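# Assemble wafer body and tie bar between spring-loaded pipe ends

## Task

Arms sit on the tabletop in the scene frame (metres; facing angle in degrees counter-clockwise from +x): arm1 at x=+0.55 y=+0.00 z=+0.72 facing +180, arm2 at x=+0.00 y=+0.65 z=+0.72 facing -90, arm3 at x=+0.00 y=-0.65 z=+0.72 facing +90. Place the wafer body (the plain cylinder) between the two pipe ends so that both of its ends are seated within the raised ring of the pipe face each one touches. Set the tie bar fully down into the slotted lugs of both pipe ends, with one head of the bar beyond each lug. The pipe ends are sprung apart but can be squeezed toward each other. Use as many arms as you like. It only counts if the assembly stays in place with no robot holding it; at the end, open the grippers and move all arms away.

## Robot and tools

Robots: three identical Kinova Gen3 arms named arm1, arm2 and arm3. Each has seven revolute joints, a Robotiq 2F-85 parallel gripper and a wrist camera. The hand reaches roughly 1.0 m from the joint-1 axis. A fixed room camera, cam_high, looks down on the table.

Frames: everything is expressed in one shared scene frame with its origin on the floor and +z up. The hand point is midway between the fingertips (link robotiq_pinch); its z axis runs along the fingers and its y axis is the closing direction. Camera calibrations (OpenCV pinhole plus radial, K in pixels, T_world_to_cam in metres) are approximate; real cameras can differ by a few degrees and millimetres, and wrist-camera poses inherit joint-reading errors.

execute_actions: argument "actions" is a list holding at most one action (an empty list just reports state and images). The action is an object keyed by arm name; under each arm put "joints", an object of absolute joint targets (not offsets). Keys: joint1_rad to joint7_rad in radians, and gripper_m in metres as the fingertip gap. Ranges: joint1_rad, joint3_rad, joint5_rad, joint7_rad -69.115 to 69.115; joint2_rad -2.249 to 2.249; joint4_rad -2.579 to 2.579; joint6_rad -2.099 to 2.099; gripper_m 0 to 0.085. Tolerances for done: 0.01 rad per joint, 0.003 m for the gripper. Any key you omit, or any arm you omit, may keep driving to its previous target. An unknown key or an out-of-range number rejects the whole call and nothing moves. One action may not run more than 15 s. Optional "cameras" is a list chosen from arm1_cam_wrist, arm2_cam_wrist, arm3_cam_wrist, cam_high, all; omitted, null or ["all"] gives every camera, [] gives none.

Joint signs: joint1 spins the whole arm about its foot, positive clockwise viewed from above, and at 0 the arm extends in the direction the foot faces. joint2 is the shoulder, 0 upright, positive leans forward. joint3 twists the upper arm. joint4 is the elbow, 0 straight, positive (with joint3 at 0) bends the same way positive joint2 leans. joint5 twists the forearm. joint6 is the wrist, 0 straight, positive (with joint5 at 0) bends like positive joint4. joint7 rolls the hand, positive counter-clockwise viewed from behind the hand. Joints of one action start together but may finish apart, and the hand can sweep a wide path between postures; after large moves the arm may still be short of the target when results return.

wait: "seconds" from 0 to 10; commands nothing new and returns state and images.

zoom_image: "camera" (one of the four names) and "region" [x0, y0, x1, y1] in image pixels, origin top-left, at most 504 by 504; works only on cameras with full images in the latest result.

read_manual: optional "section", only "licences"; returns URDF licence text, moves nothing.

finished_scene: "scene" is the integer number of the current scene; it ends the scene irreversibly after the last command is held, and reports success. Only call it when the assembly is complete and stable and the arms have released and withdrawn. Replying without a tool call ends everything.

Reading results: each result gives every robot's state plus images, with a "pictures" line listing camera order. joint_status per commanded key: "done" (may rest slightly off; resending the same target won't move it), "off_target" (stopped short and may still push), "contact_stop" or "time_out" (target dropped, holds where it stopped), "not_followed" (a safety check withheld the target; the arm may retry it with later actions until valid targets are given or the path clears), "limit_stop_at_motor_heat" (resend the target). A "joint command not followed" line, usually with a "cause:" line, means the collision check blocked that arm; its gripper command still runs. on_its_own lists motion you did not command. Camera calibration changes are listed when they occur. If a result reports a stop, later motion calls in the same reply are skipped.

Hazards: the arms do not stop on contact and can push very hard. Load limits: joints 1-4 50.7 N m, joints 5-7 31.9 N m, including held weight; reaching one freezes that arm for 10 s and skips its remaining commands. Holding loads heats motors: MOTOR HOT warns from 60 °C, and at 75 °C an OVER-TEMPERATURE FAULT makes the arm brake weakly and sag. Arms must never press hard against each other; this ends the run, and the built-in self/inter-arm check can react late and ignores one arm's gripper against another arm. Nothing reports arm-to-arm contact. Do not knock objects out of the work area, drop them, let them slip or slam them. Loose parts may occasionally be nudged by an outside push, so recheck with cameras. While you think, the robots hold the last command, so avoid long deliberation while carrying or squeezing.

Each tool is called after "Request:" as name(argument=value, ...), one argument or row to a line, values as JSON.

## Session

I'll start by looking at the scene.

Request:
execute_actions(
  actions=[],
)

Scene clock: 0.00 s.
arm1.joint_positions: joint1_rad=-0.008 joint2_rad=-0.397 joint3_rad=-0.074 joint4_rad=+1.509 joint5_rad=-0.029 joint6_rad=+2.022 joint7_rad=+1.477 gripper_m=+0.085
arm1.joint_status: not commanded
arm1.hand: x=+0.4243 y=+0.0088 z=+1.2360 quat_wxyz=(+0.003, +1.000, -0.018, +0.001) (m; scene frame)
arm2.joint_positions: joint1_rad=-0.007 joint2_rad=-0.397 joint3_rad=-0.073 joint4_rad=+1.511 joint5_rad=-0.029 joint6_rad=+2.026 joint7_rad=+1.480 gripper_m=+0.085
arm2.joint_status: not commanded
arm2.hand: x=+0.0074 y=+0.5296 z=+1.3144 quat_wxyz=(+0.006, -0.704, -0.710, +0.006) (m; scene frame)
arm3.joint_positions: joint1_rad=-0.011 joint2_rad=-0.394 joint3_rad=-0.075 joint4_rad=+1.511 joint5_rad=-0.030 joint6_rad=+2.025 joint7_rad=+1.478 gripper_m=+0.085
arm3.joint_status: not commanded
arm3.hand: x=-0.0009 y=-0.5350 z=+1.2713 quat_wxyz=(-0.004, +0.712, -0.702, -0.003) (m; scene frame)
pictures: arm1_cam_wrist, arm2_cam_wrist, arm3_cam_wrist, cam_high
Images, in order (width x height): arm1_cam_wrist 672x504, arm2_cam_wrist 672x504, arm3_cam_wrist 672x504, cam_high 672x504.

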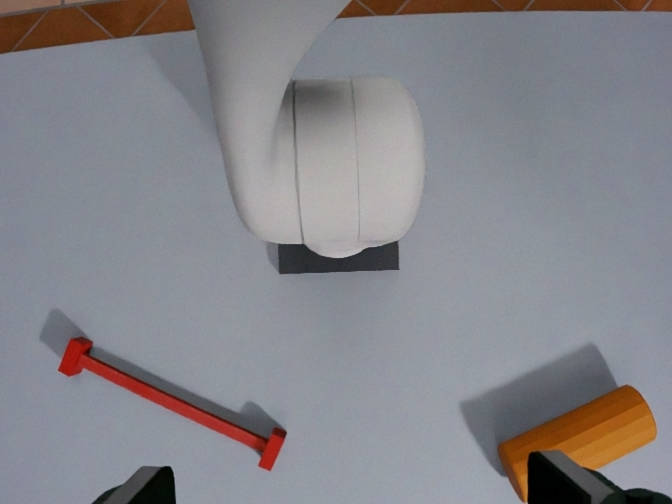

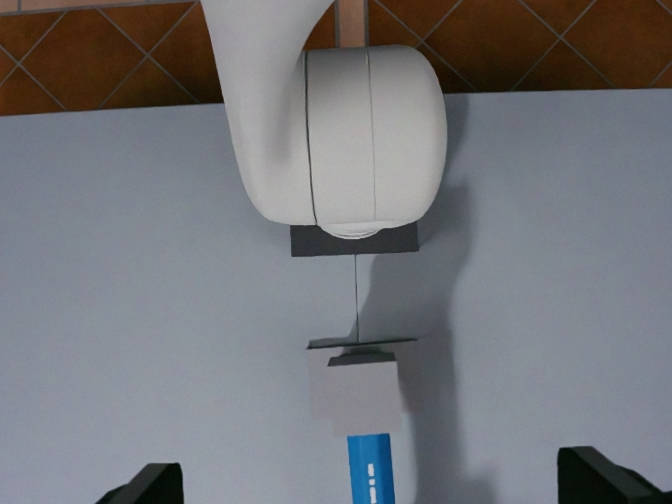

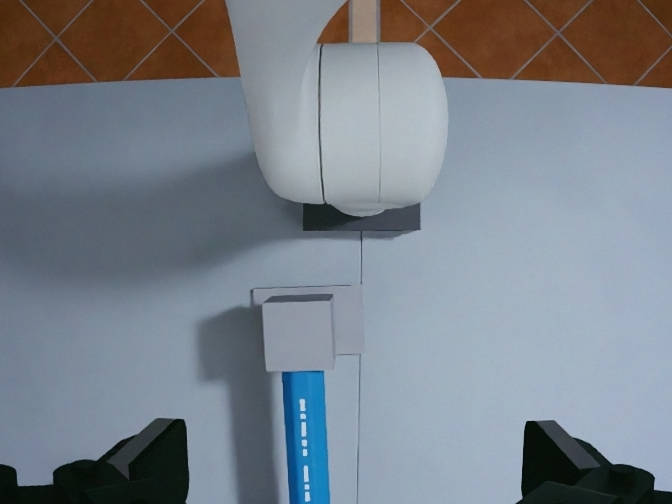

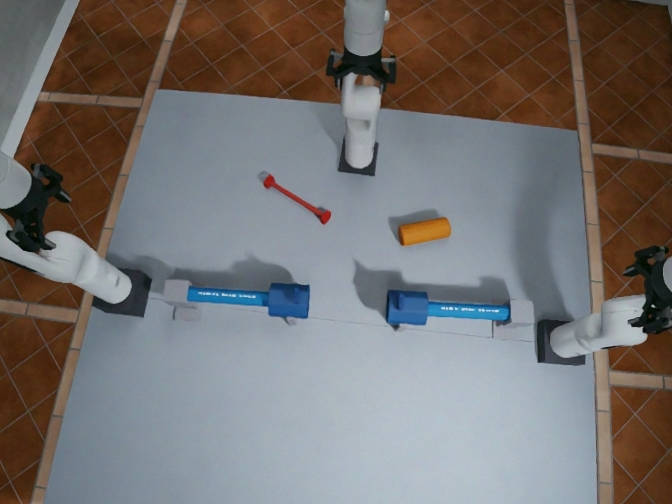

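Request:
zoom_image(
  camera="cam_high",
  region=[240, 160, 480, 360],
)

Request:
zoom_image(
  camera="cam_high",
  region=[150, 260, 330, 350],
)

Request:
zoom_image(
  camera="cam_high",
  region=[370, 270, 550, 360],
)

Region (240, 160, 480, 360) of cam_high's 672x504 image, scaled by 2.100, with more detail than that image has.

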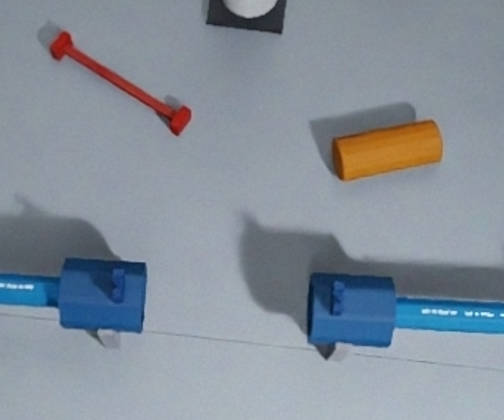

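Region (150, 260, 330, 350) of cam_high's 672x504 image, scaled by 2.800, with more detail than that image has.

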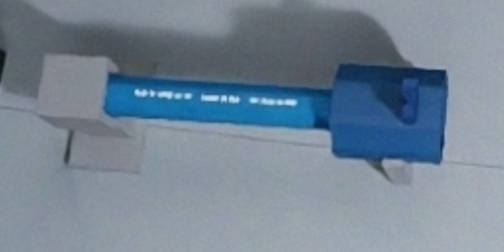

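Region (370, 270, 550, 360) of cam_high's 672x504 image, scaled by 2.800, with more detail than that image has.

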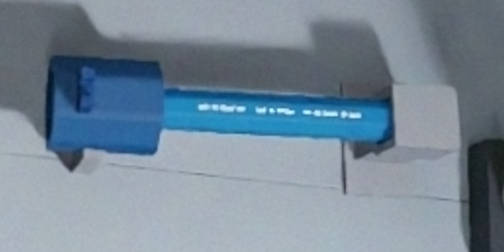

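Request:
zoom_image(
  camera="arm1_cam_wrist",
  region=[452, 340, 672, 504],
)

Request:
zoom_image(
  camera="arm1_cam_wrist",
  region=[30, 300, 310, 504],
)

Request:
zoom_image(
  camera="cam_high",
  region=[260, 270, 330, 335],
)

Request:
zoom_image(
  camera="cam_high",
  region=[375, 278, 445, 343],
)

Region (452, 340, 672, 504) of arm1_cam_wrist's 672x504 image, scaled by 2.291; it fills the top 376 rows of this view, and the rest is white.

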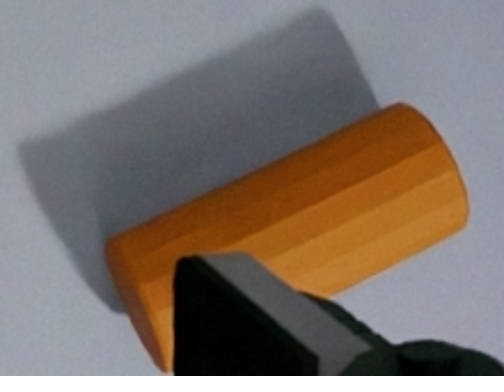

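Region (30, 300, 310, 504) of arm1_cam_wrist's 672x504 image, scaled by 1.800; it fills the top 367 rows of this view, and the rest is white.

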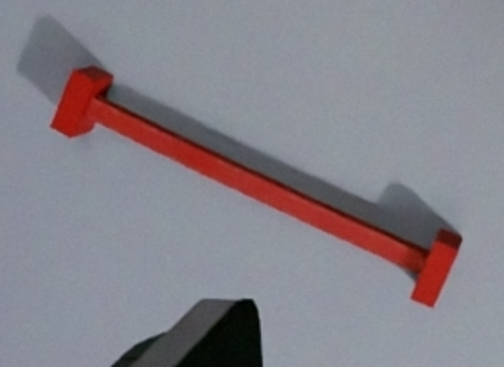

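Region (260, 270, 330, 335) of cam_high's 672x504 image, scaled by 7.200, with more detail than that image has; it fills the top 468 rows of this view, and the rest is white.

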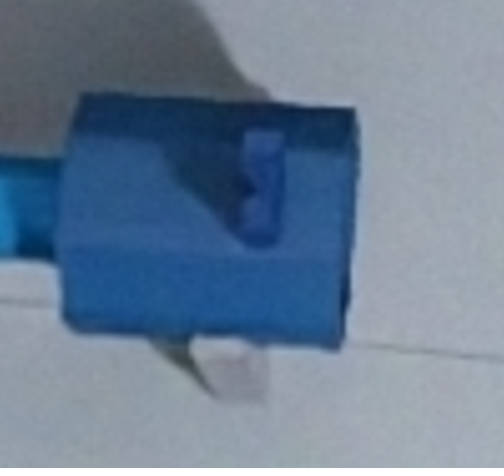

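Region (375, 278, 445, 343) of cam_high's 672x504 image, scaled by 7.200, with more detail than that image has; it fills the top 468 rows of this view, and the rest is white.

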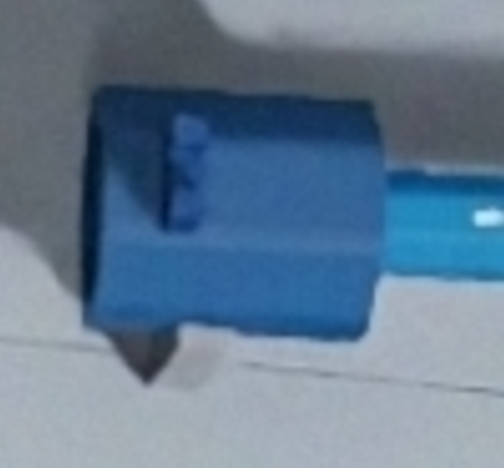

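Request:
execute_actions(
  actions=[
    {"arm1": {"joints": {"joint1_rad": -0.795, "joint2_rad": 0.2865, "joint3_rad": 0.0, "joint4_rad": 2.029, "joint5_rad": 0.0, "joint6_rad": 0.826, "joint7_rad": 2.678}}, "arm2": {"joints": {"joint1_rad": -0.077, "joint2_rad": -0.032, "joint3_rad": 0.0, "joint4_rad": 2.212, "joint5_rad": 0.0, "joint6_rad": 0.4385, "joint7_rad": -1.62}}, "arm3": {"joints": {"joint1_rad": 0.049, "joint2_rad": -0.159, "joint3_rad": 0.0, "joint4_rad": 2.1725, "joint5_rad": 0.0, "joint6_rad": 0.6046, "joint7_rad": -1.48}}},
  ],
)

Scene clock: 123.17 s.
arm1.joint_positions: joint1_rad=-0.795 joint2_rad=+0.287 joint3_rad=+0.000 joint4_rad=+2.029 joint5_rad=+0.000 joint6_rad=+0.826 joint7_rad=+2.678 gripper_m=+0.085
arm1.joint_status: all done
arm1.hand: x=+0.2786 y=-0.2230 z=+0.8997 quat_wxyz=(+0.006, +0.593, +0.805, -0.001) (m; scene frame)
arm2.joint_positions: joint1_rad=-0.077 joint2_rad=-0.032 joint3_rad=+0.000 joint4_rad=+2.212 joint5_rad=+0.000 joint6_rad=+0.439 joint7_rad=-1.620 gripper_m=+0.085
arm2.joint_status: all done
arm2.hand: x=+0.0143 y=+0.2493 z=+1.0697 quat_wxyz=(-0.175, -0.698, +0.668, -0.189) (m; scene frame)
arm3.joint_positions: joint1_rad=+0.049 joint2_rad=-0.159 joint3_rad=+0.000 joint4_rad=+2.172 joint5_rad=+0.000 joint6_rad=+0.605 joint7_rad=-1.480 gripper_m=+0.085
arm3.joint_status: all done
arm3.hand: x=+0.0378 y=-0.2814 z=+1.0703 quat_wxyz=(+0.175, -0.663, -0.701, -0.198) (m; scene frame)
pictures: arm1_cam_wrist, arm2_cam_wrist, arm3_cam_wrist, cam_high
camera_calibration (this result's frames):
arm1_cam_wrist: T_world_to_cam=[[0.971021, 0.238818, 0.00917253, -0.223722], [0.238941, -0.970899, -0.0161972, -0.208904], [0.00503744, 0.0179195, -0.999827, 1.04481], [0, 0, 0, 1]] pos_world=[0.261891, -0.168119, 1.0433]
arm2_cam_wrist: T_world_to_cam=[[-0.99837, -0.0271777, -0.0501887, 0.0779099], [0.00266709, 0.856173, -0.516682, 0.398852], [0.0570124, -0.515973, -0.854705, 1.18689], [0, 0, 0, 1]] pos_world=[0.00905185, 0.273032, 1.22443]
arm3_cam_wrist: T_world_to_cam=[[0.997887, 0.062508, 0.0177452, -0.035925], [0.0633112, -0.87387, -0.482019, 0.320661], [-0.014623, 0.482124, -0.875981, 1.22048], [0, 0, 0, 1]] pos_world=[0.0333946, -0.305959, 1.22432]
Images, in order (width x height): arm1_cam_wrist 672x504, arm2_cam_wrist 672x504, arm3_cam_wrist 672x504, cam_high 672x504.

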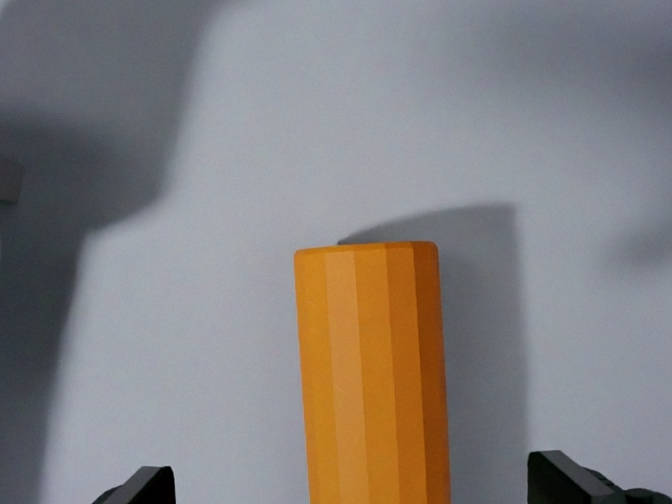

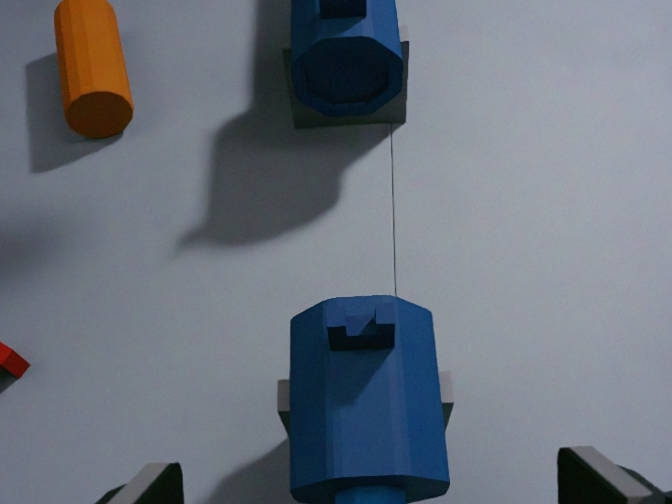

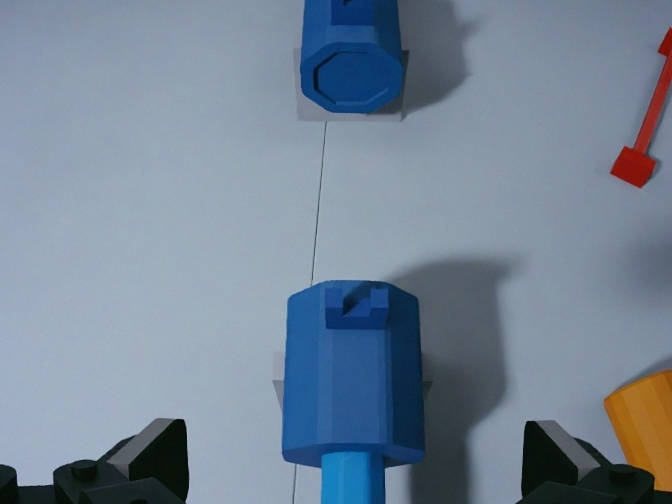

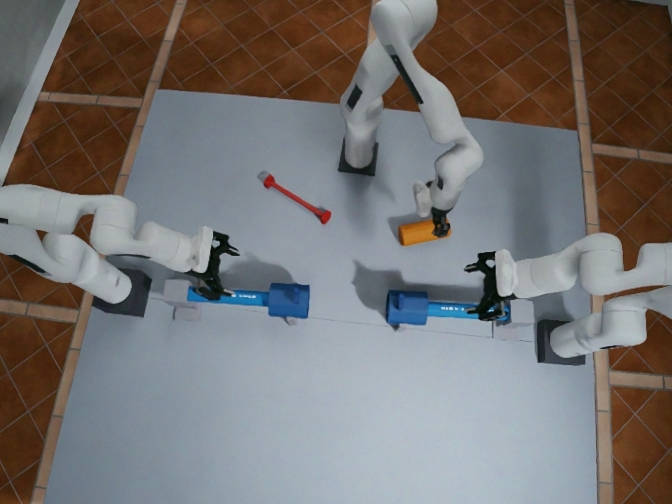

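Request:
zoom_image(
  camera="arm3_cam_wrist",
  region=[270, 0, 430, 140],
)

Request:
zoom_image(
  camera="arm3_cam_wrist",
  region=[260, 260, 460, 504],
)

Request:
zoom_image(
  camera="arm2_cam_wrist",
  region=[270, 0, 430, 140],
)

Request:
zoom_image(
  camera="arm2_cam_wrist",
  region=[260, 280, 480, 504],
)

Region (270, 0, 430, 140) of arm3_cam_wrist's 672x504 image, scaled by 3.150; it fills the top 441 rows of this view, and the rest is white.

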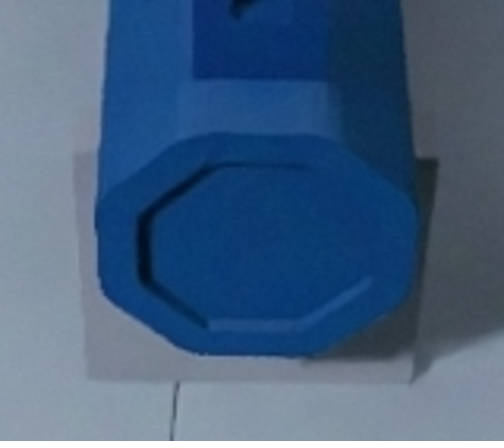

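Region (260, 260, 460, 504) of arm3_cam_wrist's 672x504 image, scaled by 2.066; it fills the left 413 columns of this view, and the rest is white.

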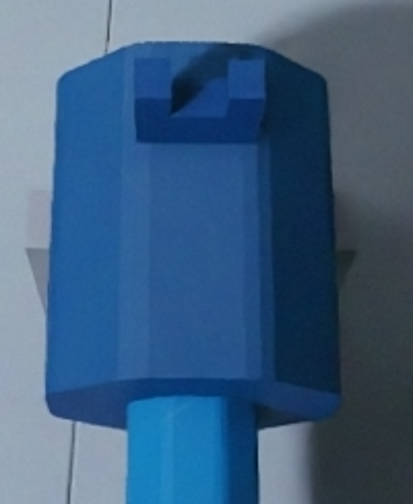

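Region (270, 0, 430, 140) of arm2_cam_wrist's 672x504 image, scaled by 3.150; it fills the top 441 rows of this view, and the rest is white.

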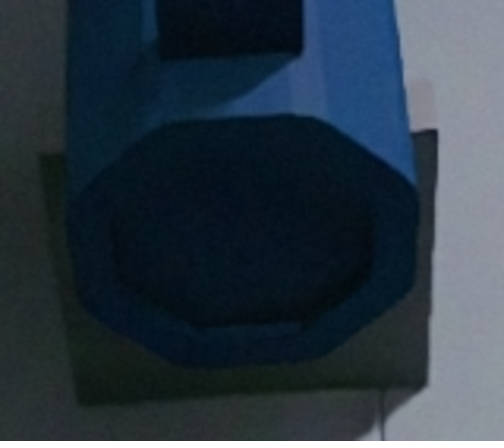

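Region (260, 280, 480, 504) of arm2_cam_wrist's 672x504 image, scaled by 2.250; it fills the left 495 columns of this view, and the rest is white.

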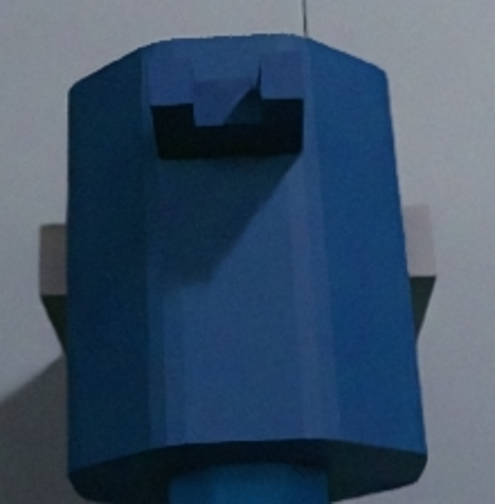

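Request:
zoom_image(
  camera="arm2_cam_wrist",
  region=[30, 0, 170, 150],
)

Request:
zoom_image(
  camera="arm1_cam_wrist",
  region=[120, 220, 600, 504],
)

Request:
zoom_image(
  camera="arm3_cam_wrist",
  region=[560, 10, 672, 210],
)

Region (30, 0, 170, 150) of arm2_cam_wrist's 672x504 image, scaled by 3.360; it fills the left 470 columns of this view, and the rest is white.

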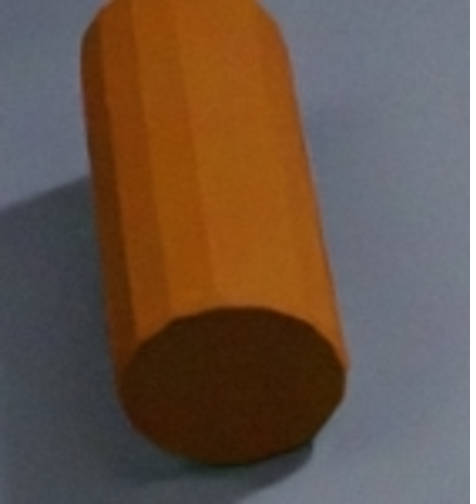

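Region (120, 220, 600, 504) of arm1_cam_wrist's 672x504 image, scaled by 1.050; it fills the top 298 rows of this view, and the rest is white.

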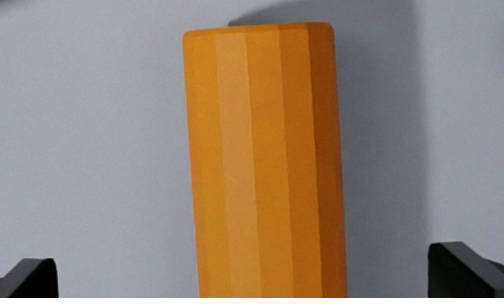

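Region (560, 10, 672, 210) of arm3_cam_wrist's 672x504 image, scaled by 2.520; it fills the left 282 columns of this view, and the rest is white.

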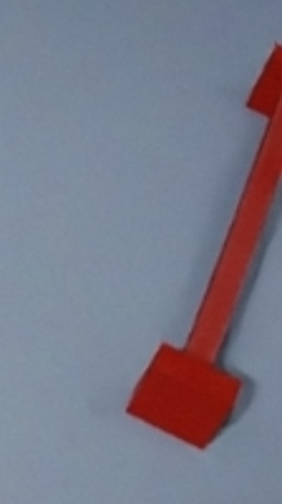

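Request:
execute_actions(
  actions=[
    {"arm1": {"joints": {"joint1_rad": -0.845, "joint2_rad": 0.635, "joint4_rad": 2.2004, "joint6_rad": 0.3062, "joint7_rad": 2.63}}, "arm2": {"joints": {"joint1_rad": 0.757, "joint2_rad": 0.5, "joint4_rad": 1.9, "joint6_rad": 0.6, "joint7_rad": -2.09, "gripper_m": 0.05}}, "arm3": {"joints": {"joint1_rad": 0.071, "joint2_rad": 0.5197, "joint4_rad": 2.4941, "joint6_rad": -0.3085, "joint7_rad": -1.45}}},
  ],
  cameras=["arm1_cam_wrist", "arm3_cam_wrist", "cam_high"],
)

Scene clock: 245.27 s.
arm1.joint_positions: joint1_rad=-0.845 joint2_rad=+0.635 joint3_rad=+0.000 joint4_rad=+2.200 joint5_rad=+0.000 joint6_rad=+0.306 joint7_rad=+2.630 gripper_m=+0.085
arm1.joint_status: all done
arm1.hand: x=+0.2954 y=-0.2332 z=+0.7483 quat_wxyz=(+0.006, +0.593, +0.806, +0.000) (m; scene frame)
arm2.joint_positions: joint1_rad=+0.757 joint2_rad=+0.500 joint3_rad=+0.000 joint4_rad=+1.900 joint5_rad=+0.000 joint6_rad=+0.600 joint7_rad=-2.090 gripper_m=+0.050
arm2.joint_status: all done
arm2.hand: x=-0.3272 y=+0.3303 z=+0.9334 quat_wxyz=(-0.063, -0.152, +0.985, -0.042) (m; scene frame)
arm3.joint_positions: joint1_rad=+0.071 joint2_rad=+0.520 joint3_rad=+0.000 joint4_rad=+2.494 joint5_rad=+0.000 joint6_rad=-0.308 joint7_rad=-1.450 gripper_m=+0.085
arm3.joint_status: all done
arm3.hand: x=+0.0463 y=-0.2721 z=+0.8305 quat_wxyz=(+0.143, -0.667, -0.711, -0.170) (m; scene frame)
pictures: arm1_cam_wrist, arm3_cam_wrist, cam_high
camera_calibration (this result's frames):
arm1_cam_wrist: T_world_to_cam=[[0.970541, 0.24076, 0.00923808, -0.235677], [0.240884, -0.970418, -0.0162327, -0.225704], [0.00505662, 0.0179798, -0.999826, 0.893613], [0, 0, 0, 1]] pos_world=[0.278583, -0.178353, 0.891971]
arm3_cam_wrist: T_world_to_cam=[[0.997391, 0.0687839, 0.021892, -0.0424726], [0.071767, -0.91239, -0.402981, 0.136183], [-0.00774457, 0.403501, -0.914946, 1.01669], [0, 0, 0, 1]] pos_world=[0.0404621, -0.28306, 0.986023]
Images, in order (width x height): arm1_cam_wrist 672x504, arm3_cam_wrist 672x504, cam_high 672x504.

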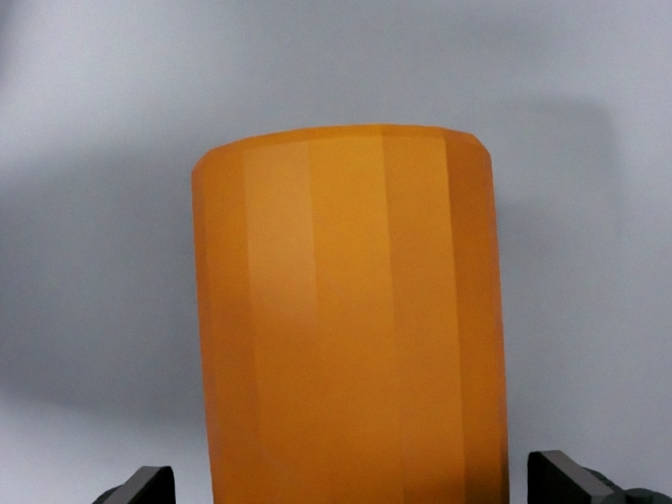

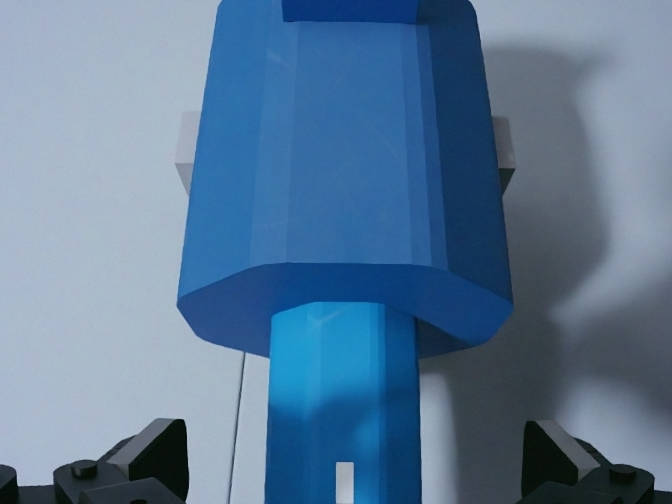

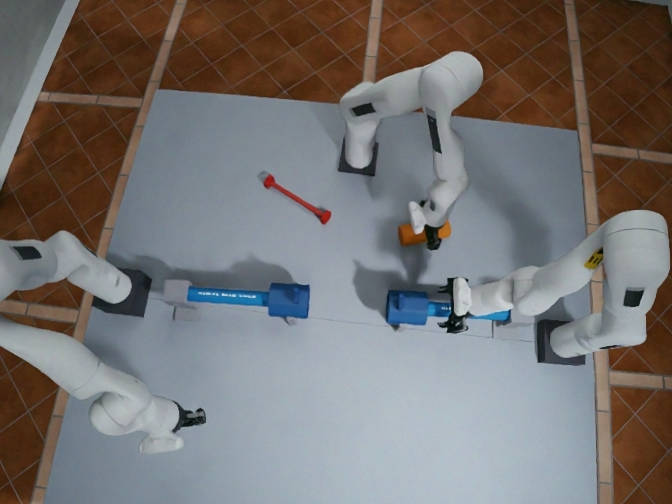

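Request:
execute_actions(
  actions=[
    {"arm1": {"joints": {"gripper_m": 0.05}}, "arm2": {"joints": {"joint2_rad": 1.1754, "joint4_rad": 1.4465, "joint5_rad": -1.3364, "joint6_rad": 1.4419}}, "arm3": {"joints": {"joint1_rad": 0.0555, "joint2_rad": 0.5718, "joint4_rad": 2.424, "joint6_rad": -0.2905, "joint7_rad": -1.465, "gripper_m": 0.055}}},
  ],
)

Scene clock: 268.00 s.
arm1.joint_positions: joint1_rad=-0.845 joint2_rad=+0.633 joint3_rad=+0.000 joint4_rad=+2.201 joint5_rad=+0.000 joint6_rad=+0.308 joint7_rad=+2.630 gripper_m=+0.062
arm1.joint_status: gripper_m off_target (ended at +0.062, target +0.050)
arm1.hand: x=+0.2957 y=-0.2331 z=+0.7490 quat_wxyz=(+0.006, +0.592, +0.806, -0.001) (m; scene frame)
arm2.joint_positions: joint1_rad=+0.757 joint2_rad=+1.175 joint3_rad=+0.000 joint4_rad=+1.447 joint5_rad=-1.336 joint6_rad=+1.442 joint7_rad=-2.090 gripper_m=+0.050
arm2.joint_status: all done
arm2.hand: x=-0.1365 y=+0.0943 z=+0.9197 quat_wxyz=(+0.588, +0.232, +0.752, -0.187) (m; scene frame)
arm3.joint_positions: joint1_rad=+0.055 joint2_rad=+0.572 joint3_rad=+0.000 joint4_rad=+2.424 joint5_rad=+0.000 joint6_rad=-0.291 joint7_rad=-1.465 gripper_m=+0.055
arm3.joint_status: all done
arm3.hand: x=+0.0415 y=-0.2470 z=+0.8201 quat_wxyz=(+0.145, -0.667, -0.711, -0.168) (m; scene frame)
pictures: arm1_cam_wrist, arm2_cam_wrist, arm3_cam_wrist, cam_high
camera_calibration (this result's frames):
arm1_cam_wrist: T_world_to_cam=[[0.970457, 0.241099, 0.00915976, -0.235807], [0.241221, -0.970337, -0.0160759, -0.22584], [0.00501217, 0.0178105, -0.999829, 0.894281], [0, 0, 0, 1]] pos_world=[0.278836, -0.178215, 0.892657]
arm2_cam_wrist: T_world_to_cam=[[0.597309, 0.801741, 0.0208288, -0.0100795], [0.197774, -0.172414, 0.964966, -0.784631], [0.777244, -0.572263, -0.261548, 0.545352], [0, 0, 0, 1]] pos_world=[-0.262671, 0.184885, 0.899988]
arm3_cam_wrist: T_world_to_cam=[[0.997372, 0.0707489, 0.0156144, -0.0334744], [0.071023, -0.912146, -0.403665, 0.155921], [-0.0143162, 0.403713, -0.914774, 0.997244], [0, 0, 0, 1]] pos_world=[0.0365892, -0.25801, 0.975715]
Images, in order (width x height): arm1_cam_wrist 672x504, arm2_cam_wrist 672x504, arm3_cam_wrist 672x504, cam_high 672x504.

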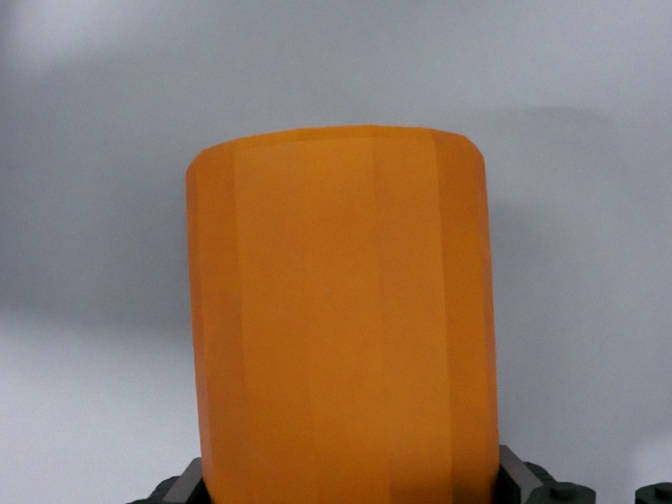

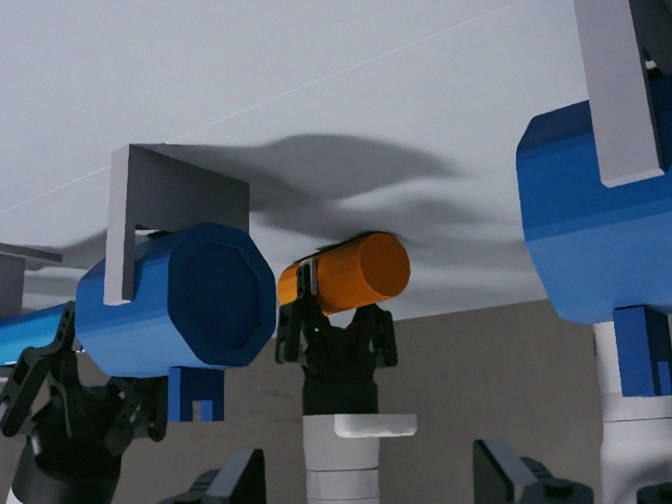

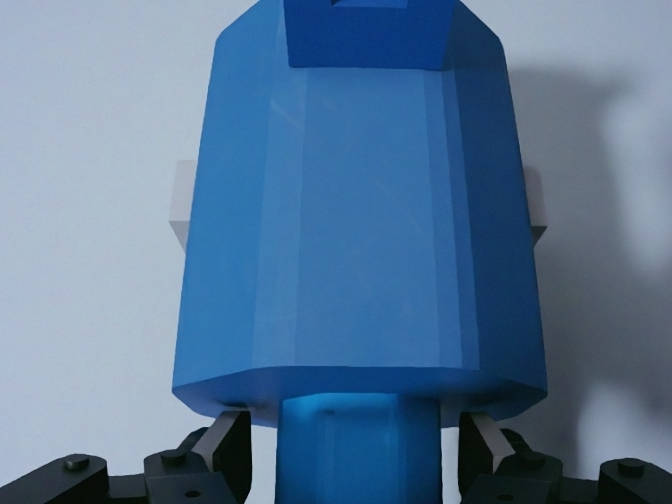

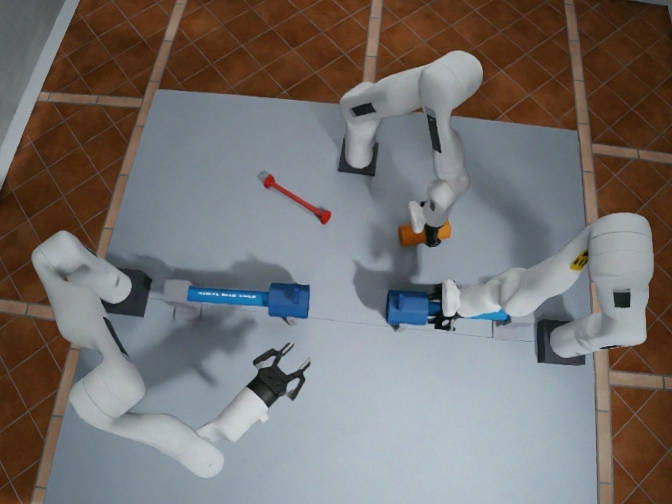

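Request:
execute_actions(
  actions=[
    {"arm1": {"joints": {"joint1_rad": -0.161, "joint2_rad": 0.4852, "joint4_rad": 1.9956, "joint6_rad": 0.6607, "joint7_rad": 3.071}}},
  ],
  cameras=["arm1_cam_wrist", "arm2_cam_wrist", "cam_high"],
)

Scene clock: 312.33 s.
arm1.joint_positions: joint1_rad=-0.161 joint2_rad=+0.487 joint3_rad=+0.000 joint4_rad=+1.996 joint5_rad=+0.000 joint6_rad=+0.661 joint7_rad=+3.071 gripper_m=+0.062
arm1.joint_status: all done
arm1.hand: x=+0.1606 y=-0.0251 z=+0.8299 quat_wxyz=(+0.006, +0.686, +0.728, +0.001) (m; scene frame)
arm2.joint_positions: joint1_rad=+0.757 joint2_rad=+1.175 joint3_rad=+0.000 joint4_rad=+1.446 joint5_rad=-1.336 joint6_rad=+1.442 joint7_rad=-2.090 gripper_m=+0.050
arm2.joint_status: not commanded
arm2.hand: x=-0.1365 y=+0.0943 z=+0.9196 quat_wxyz=(+0.588, +0.233, +0.752, -0.187) (m; scene frame)
arm3.joint_positions: joint1_rad=+0.055 joint2_rad=+0.572 joint3_rad=+0.000 joint4_rad=+2.424 joint5_rad=+0.000 joint6_rad=-0.291 joint7_rad=-1.465 gripper_m=+0.055
arm3.joint_status: not commanded
arm3.hand: x=+0.0415 y=-0.2470 z=+0.8201 quat_wxyz=(+0.145, -0.667, -0.711, -0.168) (m; scene frame)
pictures: arm1_cam_wrist, arm2_cam_wrist, cam_high
camera_calibration (this result's frames):
arm1_cam_wrist: T_world_to_cam=[[0.999914, 0.000453487, 0.0131117, -0.169684], [0.000693892, -0.999832, -0.0183364, 0.0495871], [0.0131012, 0.018344, -0.999746, 0.97081], [0, 0, 0, 1]] pos_world=[0.156917, 0.0318472, 0.973697]
arm2_cam_wrist: T_world_to_cam=[[0.597315, 0.80173, 0.0210551, -0.0103165], [0.197607, -0.172566, 0.964973, -0.784531], [0.777281, -0.572232, -0.261504, 0.545282], [0, 0, 0, 1]] pos_world=[-0.262646, 0.184916, 0.899861]
Images, in order (width x height): arm1_cam_wrist 672x504, arm2_cam_wrist 672x504, cam_high 672x504.

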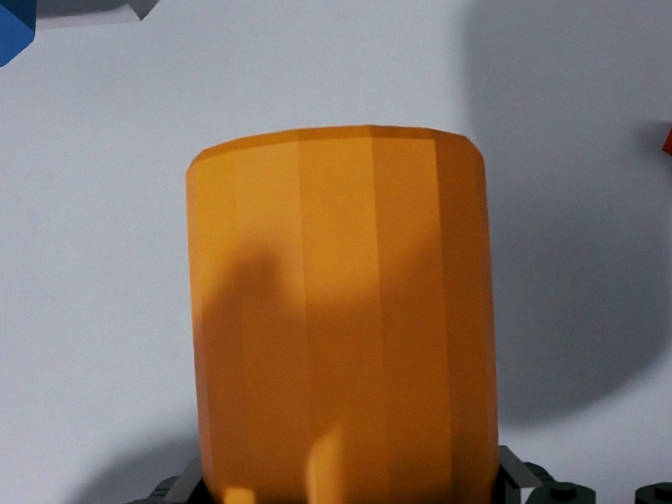

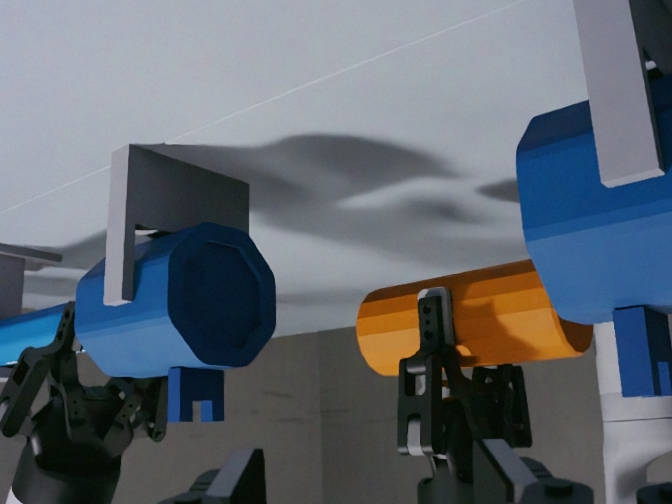

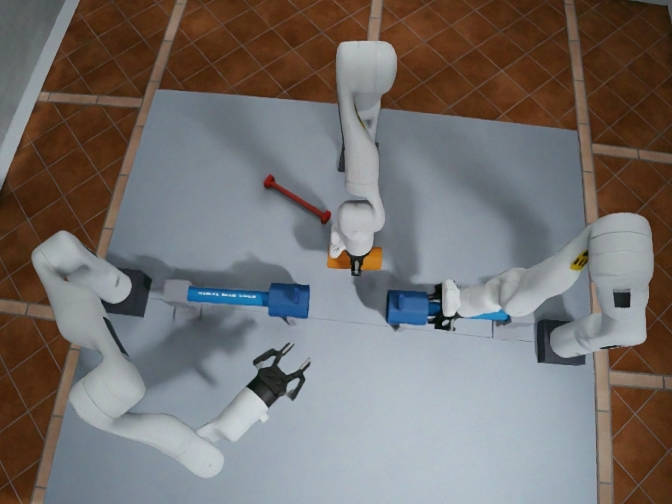

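Request:
execute_actions(
  actions=[
    {"arm1": {"joints": {"joint1_rad": -0.1157, "joint2_rad": 0.708, "joint4_rad": 1.5634, "joint6_rad": 0.8703, "joint7_rad": 3.116}}},
  ],
  cameras=["arm1_cam_wrist", "arm2_cam_wrist", "cam_high"],
)

Scene clock: 330.30 s.
arm1.joint_positions: joint1_rad=-0.116 joint2_rad=+0.710 joint3_rad=+0.000 joint4_rad=+1.564 joint5_rad=+0.000 joint6_rad=+0.870 joint7_rad=+3.116 gripper_m=+0.062
arm1.joint_status: all done
arm1.hand: x=+0.0358 y=-0.0180 z=+0.8214 quat_wxyz=(+0.007, +0.686, +0.728, +0.001) (m; scene frame)
arm2.joint_positions: joint1_rad=+0.757 joint2_rad=+1.175 joint3_rad=+0.000 joint4_rad=+1.446 joint5_rad=-1.336 joint6_rad=+1.442 joint7_rad=-2.090 gripper_m=+0.050
arm2.joint_status: not commanded
arm2.hand: x=-0.1365 y=+0.0943 z=+0.9196 quat_wxyz=(+0.588, +0.233, +0.752, -0.187) (m; scene frame)
arm3.joint_positions: joint1_rad=+0.056 joint2_rad=+0.572 joint3_rad=+0.000 joint4_rad=+2.424 joint5_rad=+0.000 joint6_rad=-0.291 joint7_rad=-1.465 gripper_m=+0.055
arm3.joint_status: not commanded
arm3.hand: x=+0.0415 y=-0.2470 z=+0.8201 quat_wxyz=(+0.145, -0.667, -0.711, -0.168) (m; scene frame)
pictures: arm1_cam_wrist, arm2_cam_wrist, cam_high
camera_calibration (this result's frames):
arm1_cam_wrist: T_world_to_cam=[[0.999906, -0.000103492, 0.0137283, -0.0452587], [0.000147504, -0.999833, -0.0182808, 0.0566032], [0.0137279, 0.0182811, -0.999739, 0.963759], [0, 0, 0, 1]] pos_world=[0.0320157, 0.0389705, 0.965163]
arm2_cam_wrist: T_world_to_cam=[[0.597315, 0.80173, 0.0210551, -0.0103165], [0.197607, -0.172566, 0.964973, -0.784531], [0.777281, -0.572232, -0.261504, 0.545282], [0, 0, 0, 1]] pos_world=[-0.262646, 0.184916, 0.899861]
Images, in order (width x height): arm1_cam_wrist 672x504, arm2_cam_wrist 672x504, cam_high 672x504.

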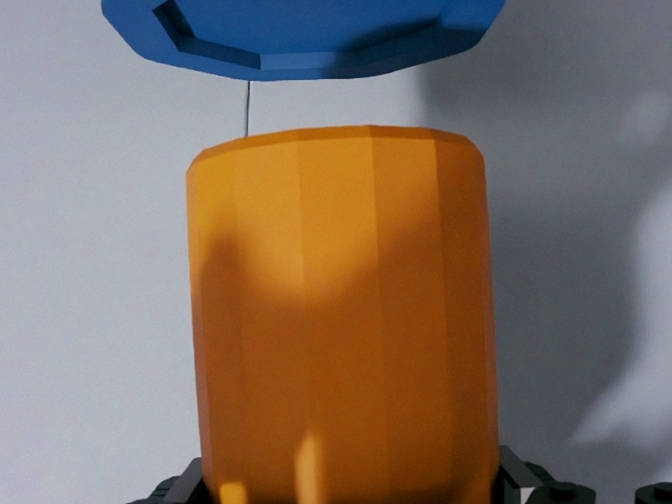

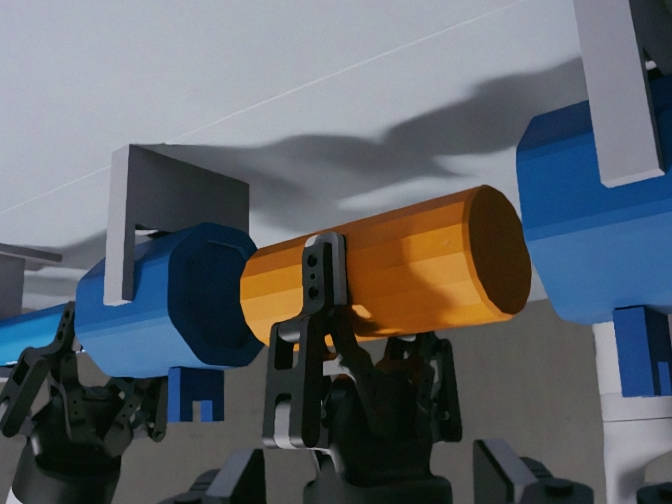

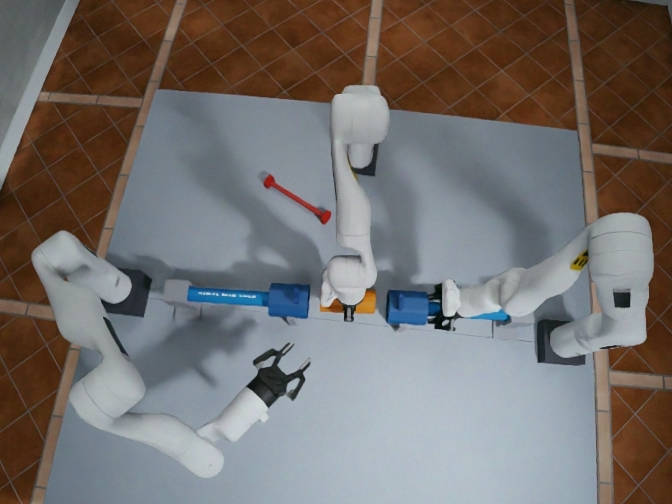

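Request:
zoom_image(
  camera="arm2_cam_wrist",
  region=[140, 200, 340, 390],
)

Request:
zoom_image(
  camera="arm2_cam_wrist",
  region=[432, 90, 672, 350],
)

Request:
zoom_image(
  camera="cam_high",
  region=[260, 260, 440, 340],
)

Region (140, 200, 340, 390) of arm2_cam_wrist's 672x504 image, scaled by 2.520; it fills the top 479 rows of this view, and the rest is white.

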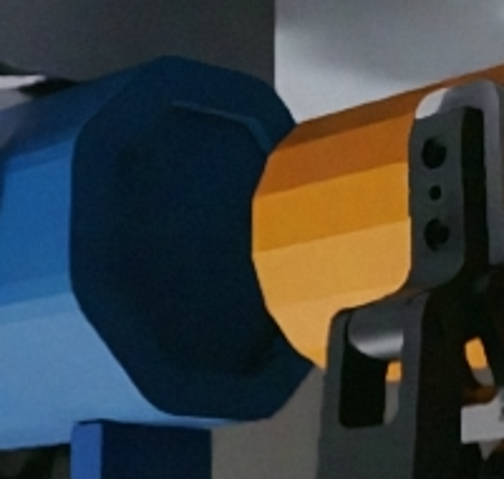

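Region (432, 90, 672, 350) of arm2_cam_wrist's 672x504 image, scaled by 1.938; it fills the left 465 columns of this view, and the rest is white.

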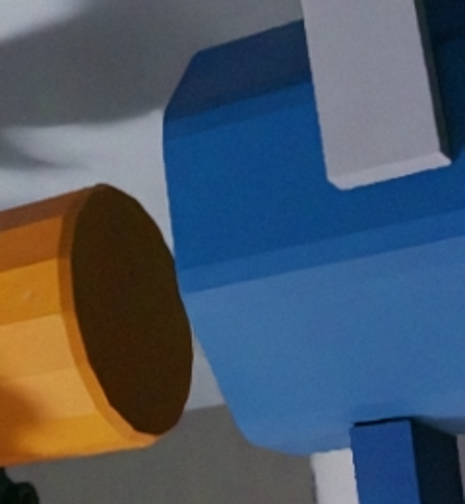

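Region (260, 260, 440, 340) of cam_high's 672x504 image, scaled by 2.800, with more detail than that image has.

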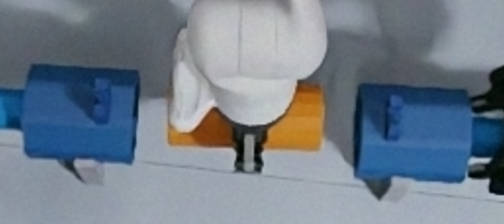

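Request:
zoom_image(
  camera="cam_high",
  region=[345, 278, 425, 333],
)

Request:
zoom_image(
  camera="cam_high",
  region=[275, 272, 355, 327],
)

Request:
zoom_image(
  camera="arm1_cam_wrist",
  region=[80, 0, 540, 200],
)

Region (345, 278, 425, 333) of cam_high's 672x504 image, scaled by 6.300, with more detail than that image has; it fills the top 346 rows of this view, and the rest is white.

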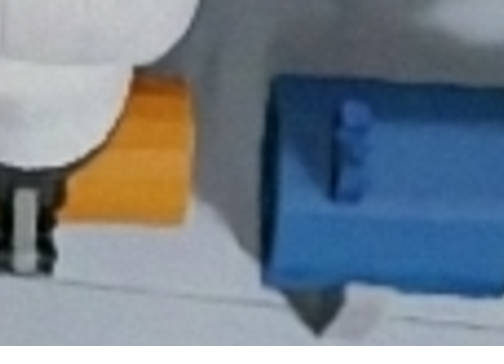

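Region (275, 272, 355, 327) of cam_high's 672x504 image, scaled by 6.300, with more detail than that image has; it fills the top 346 rows of this view, and the rest is white.

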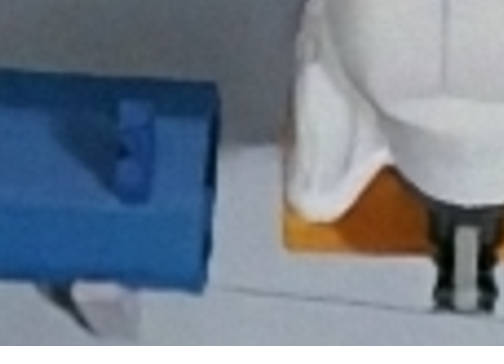

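Region (80, 0, 540, 200) of arm1_cam_wrist's 672x504 image, scaled by 1.096; it fills the top 219 rows of this view, and the rest is white.

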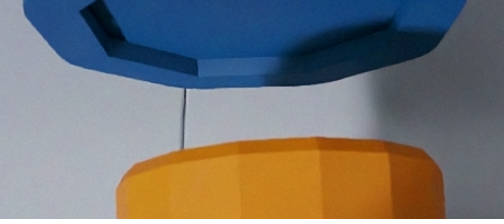

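Request:
execute_actions(
  actions=[
    {"arm1": {"joints": {"joint2_rad": 0.7284, "joint4_rad": 1.5357, "joint6_rad": 0.8777, "joint7_rad": 3.088}}, "arm3": {"joints": {"joint1_rad": 0.05, "joint2_rad": 0.5918, "joint4_rad": 2.3335, "joint6_rad": -0.22}}},
  ],
)

Scene clock: 391.83 s.
arm1.joint_positions: joint1_rad=-0.116 joint2_rad=+0.730 joint3_rad=+0.000 joint4_rad=+1.536 joint5_rad=+0.000 joint6_rad=+0.878 joint7_rad=+3.088 gripper_m=+0.062
arm1.joint_status: all done
arm1.hand: x=+0.0280 y=-0.0187 z=+0.8174 quat_wxyz=(+0.007, +0.696, +0.718, +0.001) (m; scene frame)
arm2.joint_positions: joint1_rad=+0.757 joint2_rad=+1.175 joint3_rad=+0.000 joint4_rad=+1.446 joint5_rad=-1.336 joint6_rad=+1.442 joint7_rad=-2.090 gripper_m=+0.050
arm2.joint_status: not commanded
arm2.hand: x=-0.1365 y=+0.0943 z=+0.9196 quat_wxyz=(+0.588, +0.233, +0.752, -0.187) (m; scene frame)
arm3.joint_positions: joint1_rad=+0.050 joint2_rad=+0.593 joint3_rad=+0.000 joint4_rad=+2.338 joint5_rad=+0.000 joint6_rad=-0.217 joint7_rad=-1.465 gripper_m=+0.055
arm3.joint_status: all done
arm3.hand: x=+0.0406 y=-0.2215 z=+0.8181 quat_wxyz=(+0.143, -0.666, -0.713, -0.164) (m; scene frame)
pictures: arm1_cam_wrist, arm2_cam_wrist, arm3_cam_wrist, cam_high
camera_calibration (this result's frames):
arm1_cam_wrist: T_world_to_cam=[[0.999504, -0.0281225, 0.0141785, -0.0382711], [-0.0278565, -0.999438, -0.0186201, 0.0569132], [0.0146942, 0.0182159, -0.999726, 0.959793], [0, 0, 0, 1]] pos_world=[0.0257341, 0.0383214, 0.961132]
arm2_cam_wrist: T_world_to_cam=[[0.597315, 0.80173, 0.0210555, -0.010317], [0.197607, -0.172566, 0.964973, -0.784531], [0.777281, -0.572232, -0.261504, 0.545282], [0, 0, 0, 1]] pos_world=[-0.262646, 0.184916, 0.899861]
arm3_cam_wrist: T_world_to_cam=[[0.997079, 0.0749368, 0.0147491, -0.0326931], [0.0746391, -0.915149, -0.396145, 0.171418], [-0.0161883, 0.396089, -0.918069, 0.986158], [0, 0, 0, 1]] pos_world=[0.0357673, -0.231284, 0.97375]
Images, in order (width x height): arm1_cam_wrist 672x504, arm2_cam_wrist 672x504, arm3_cam_wrist 672x504, cam_high 672x504.

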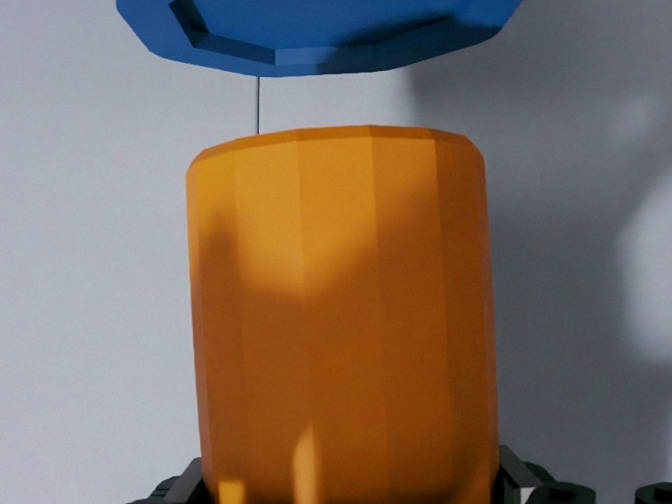

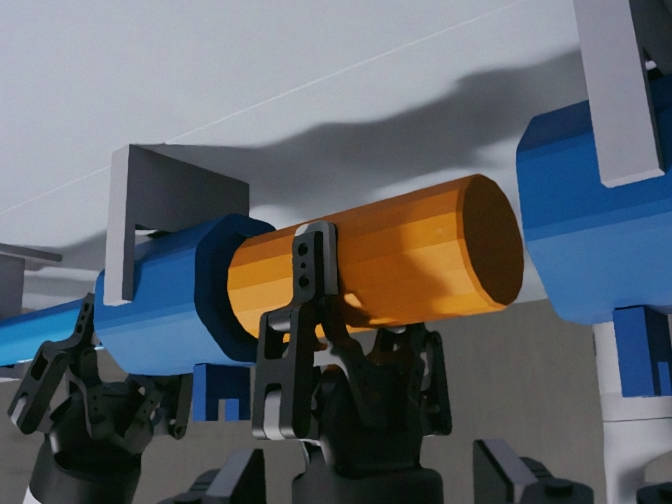

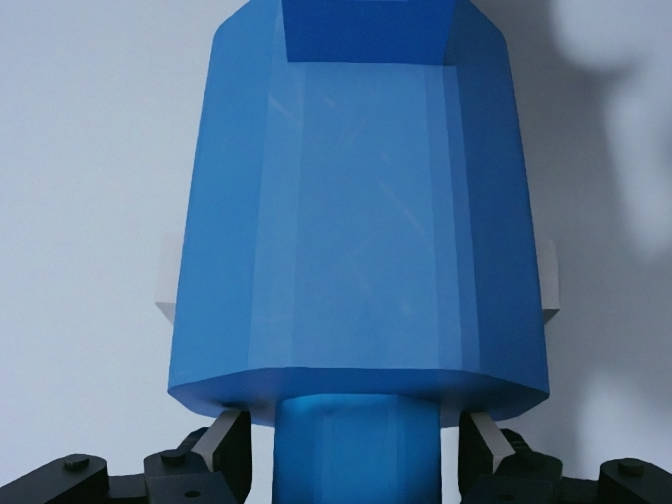

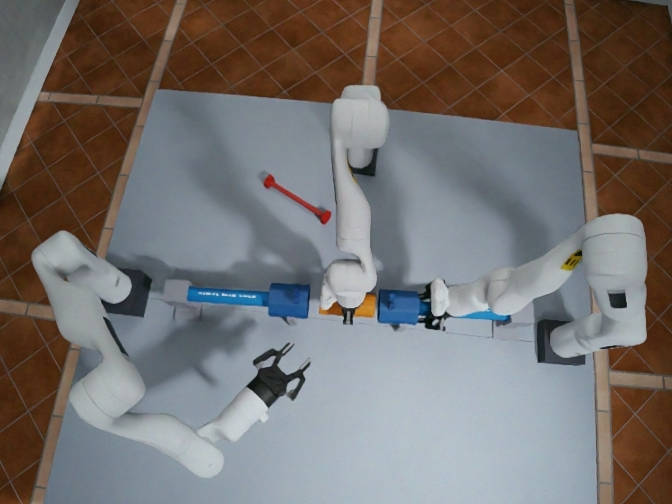

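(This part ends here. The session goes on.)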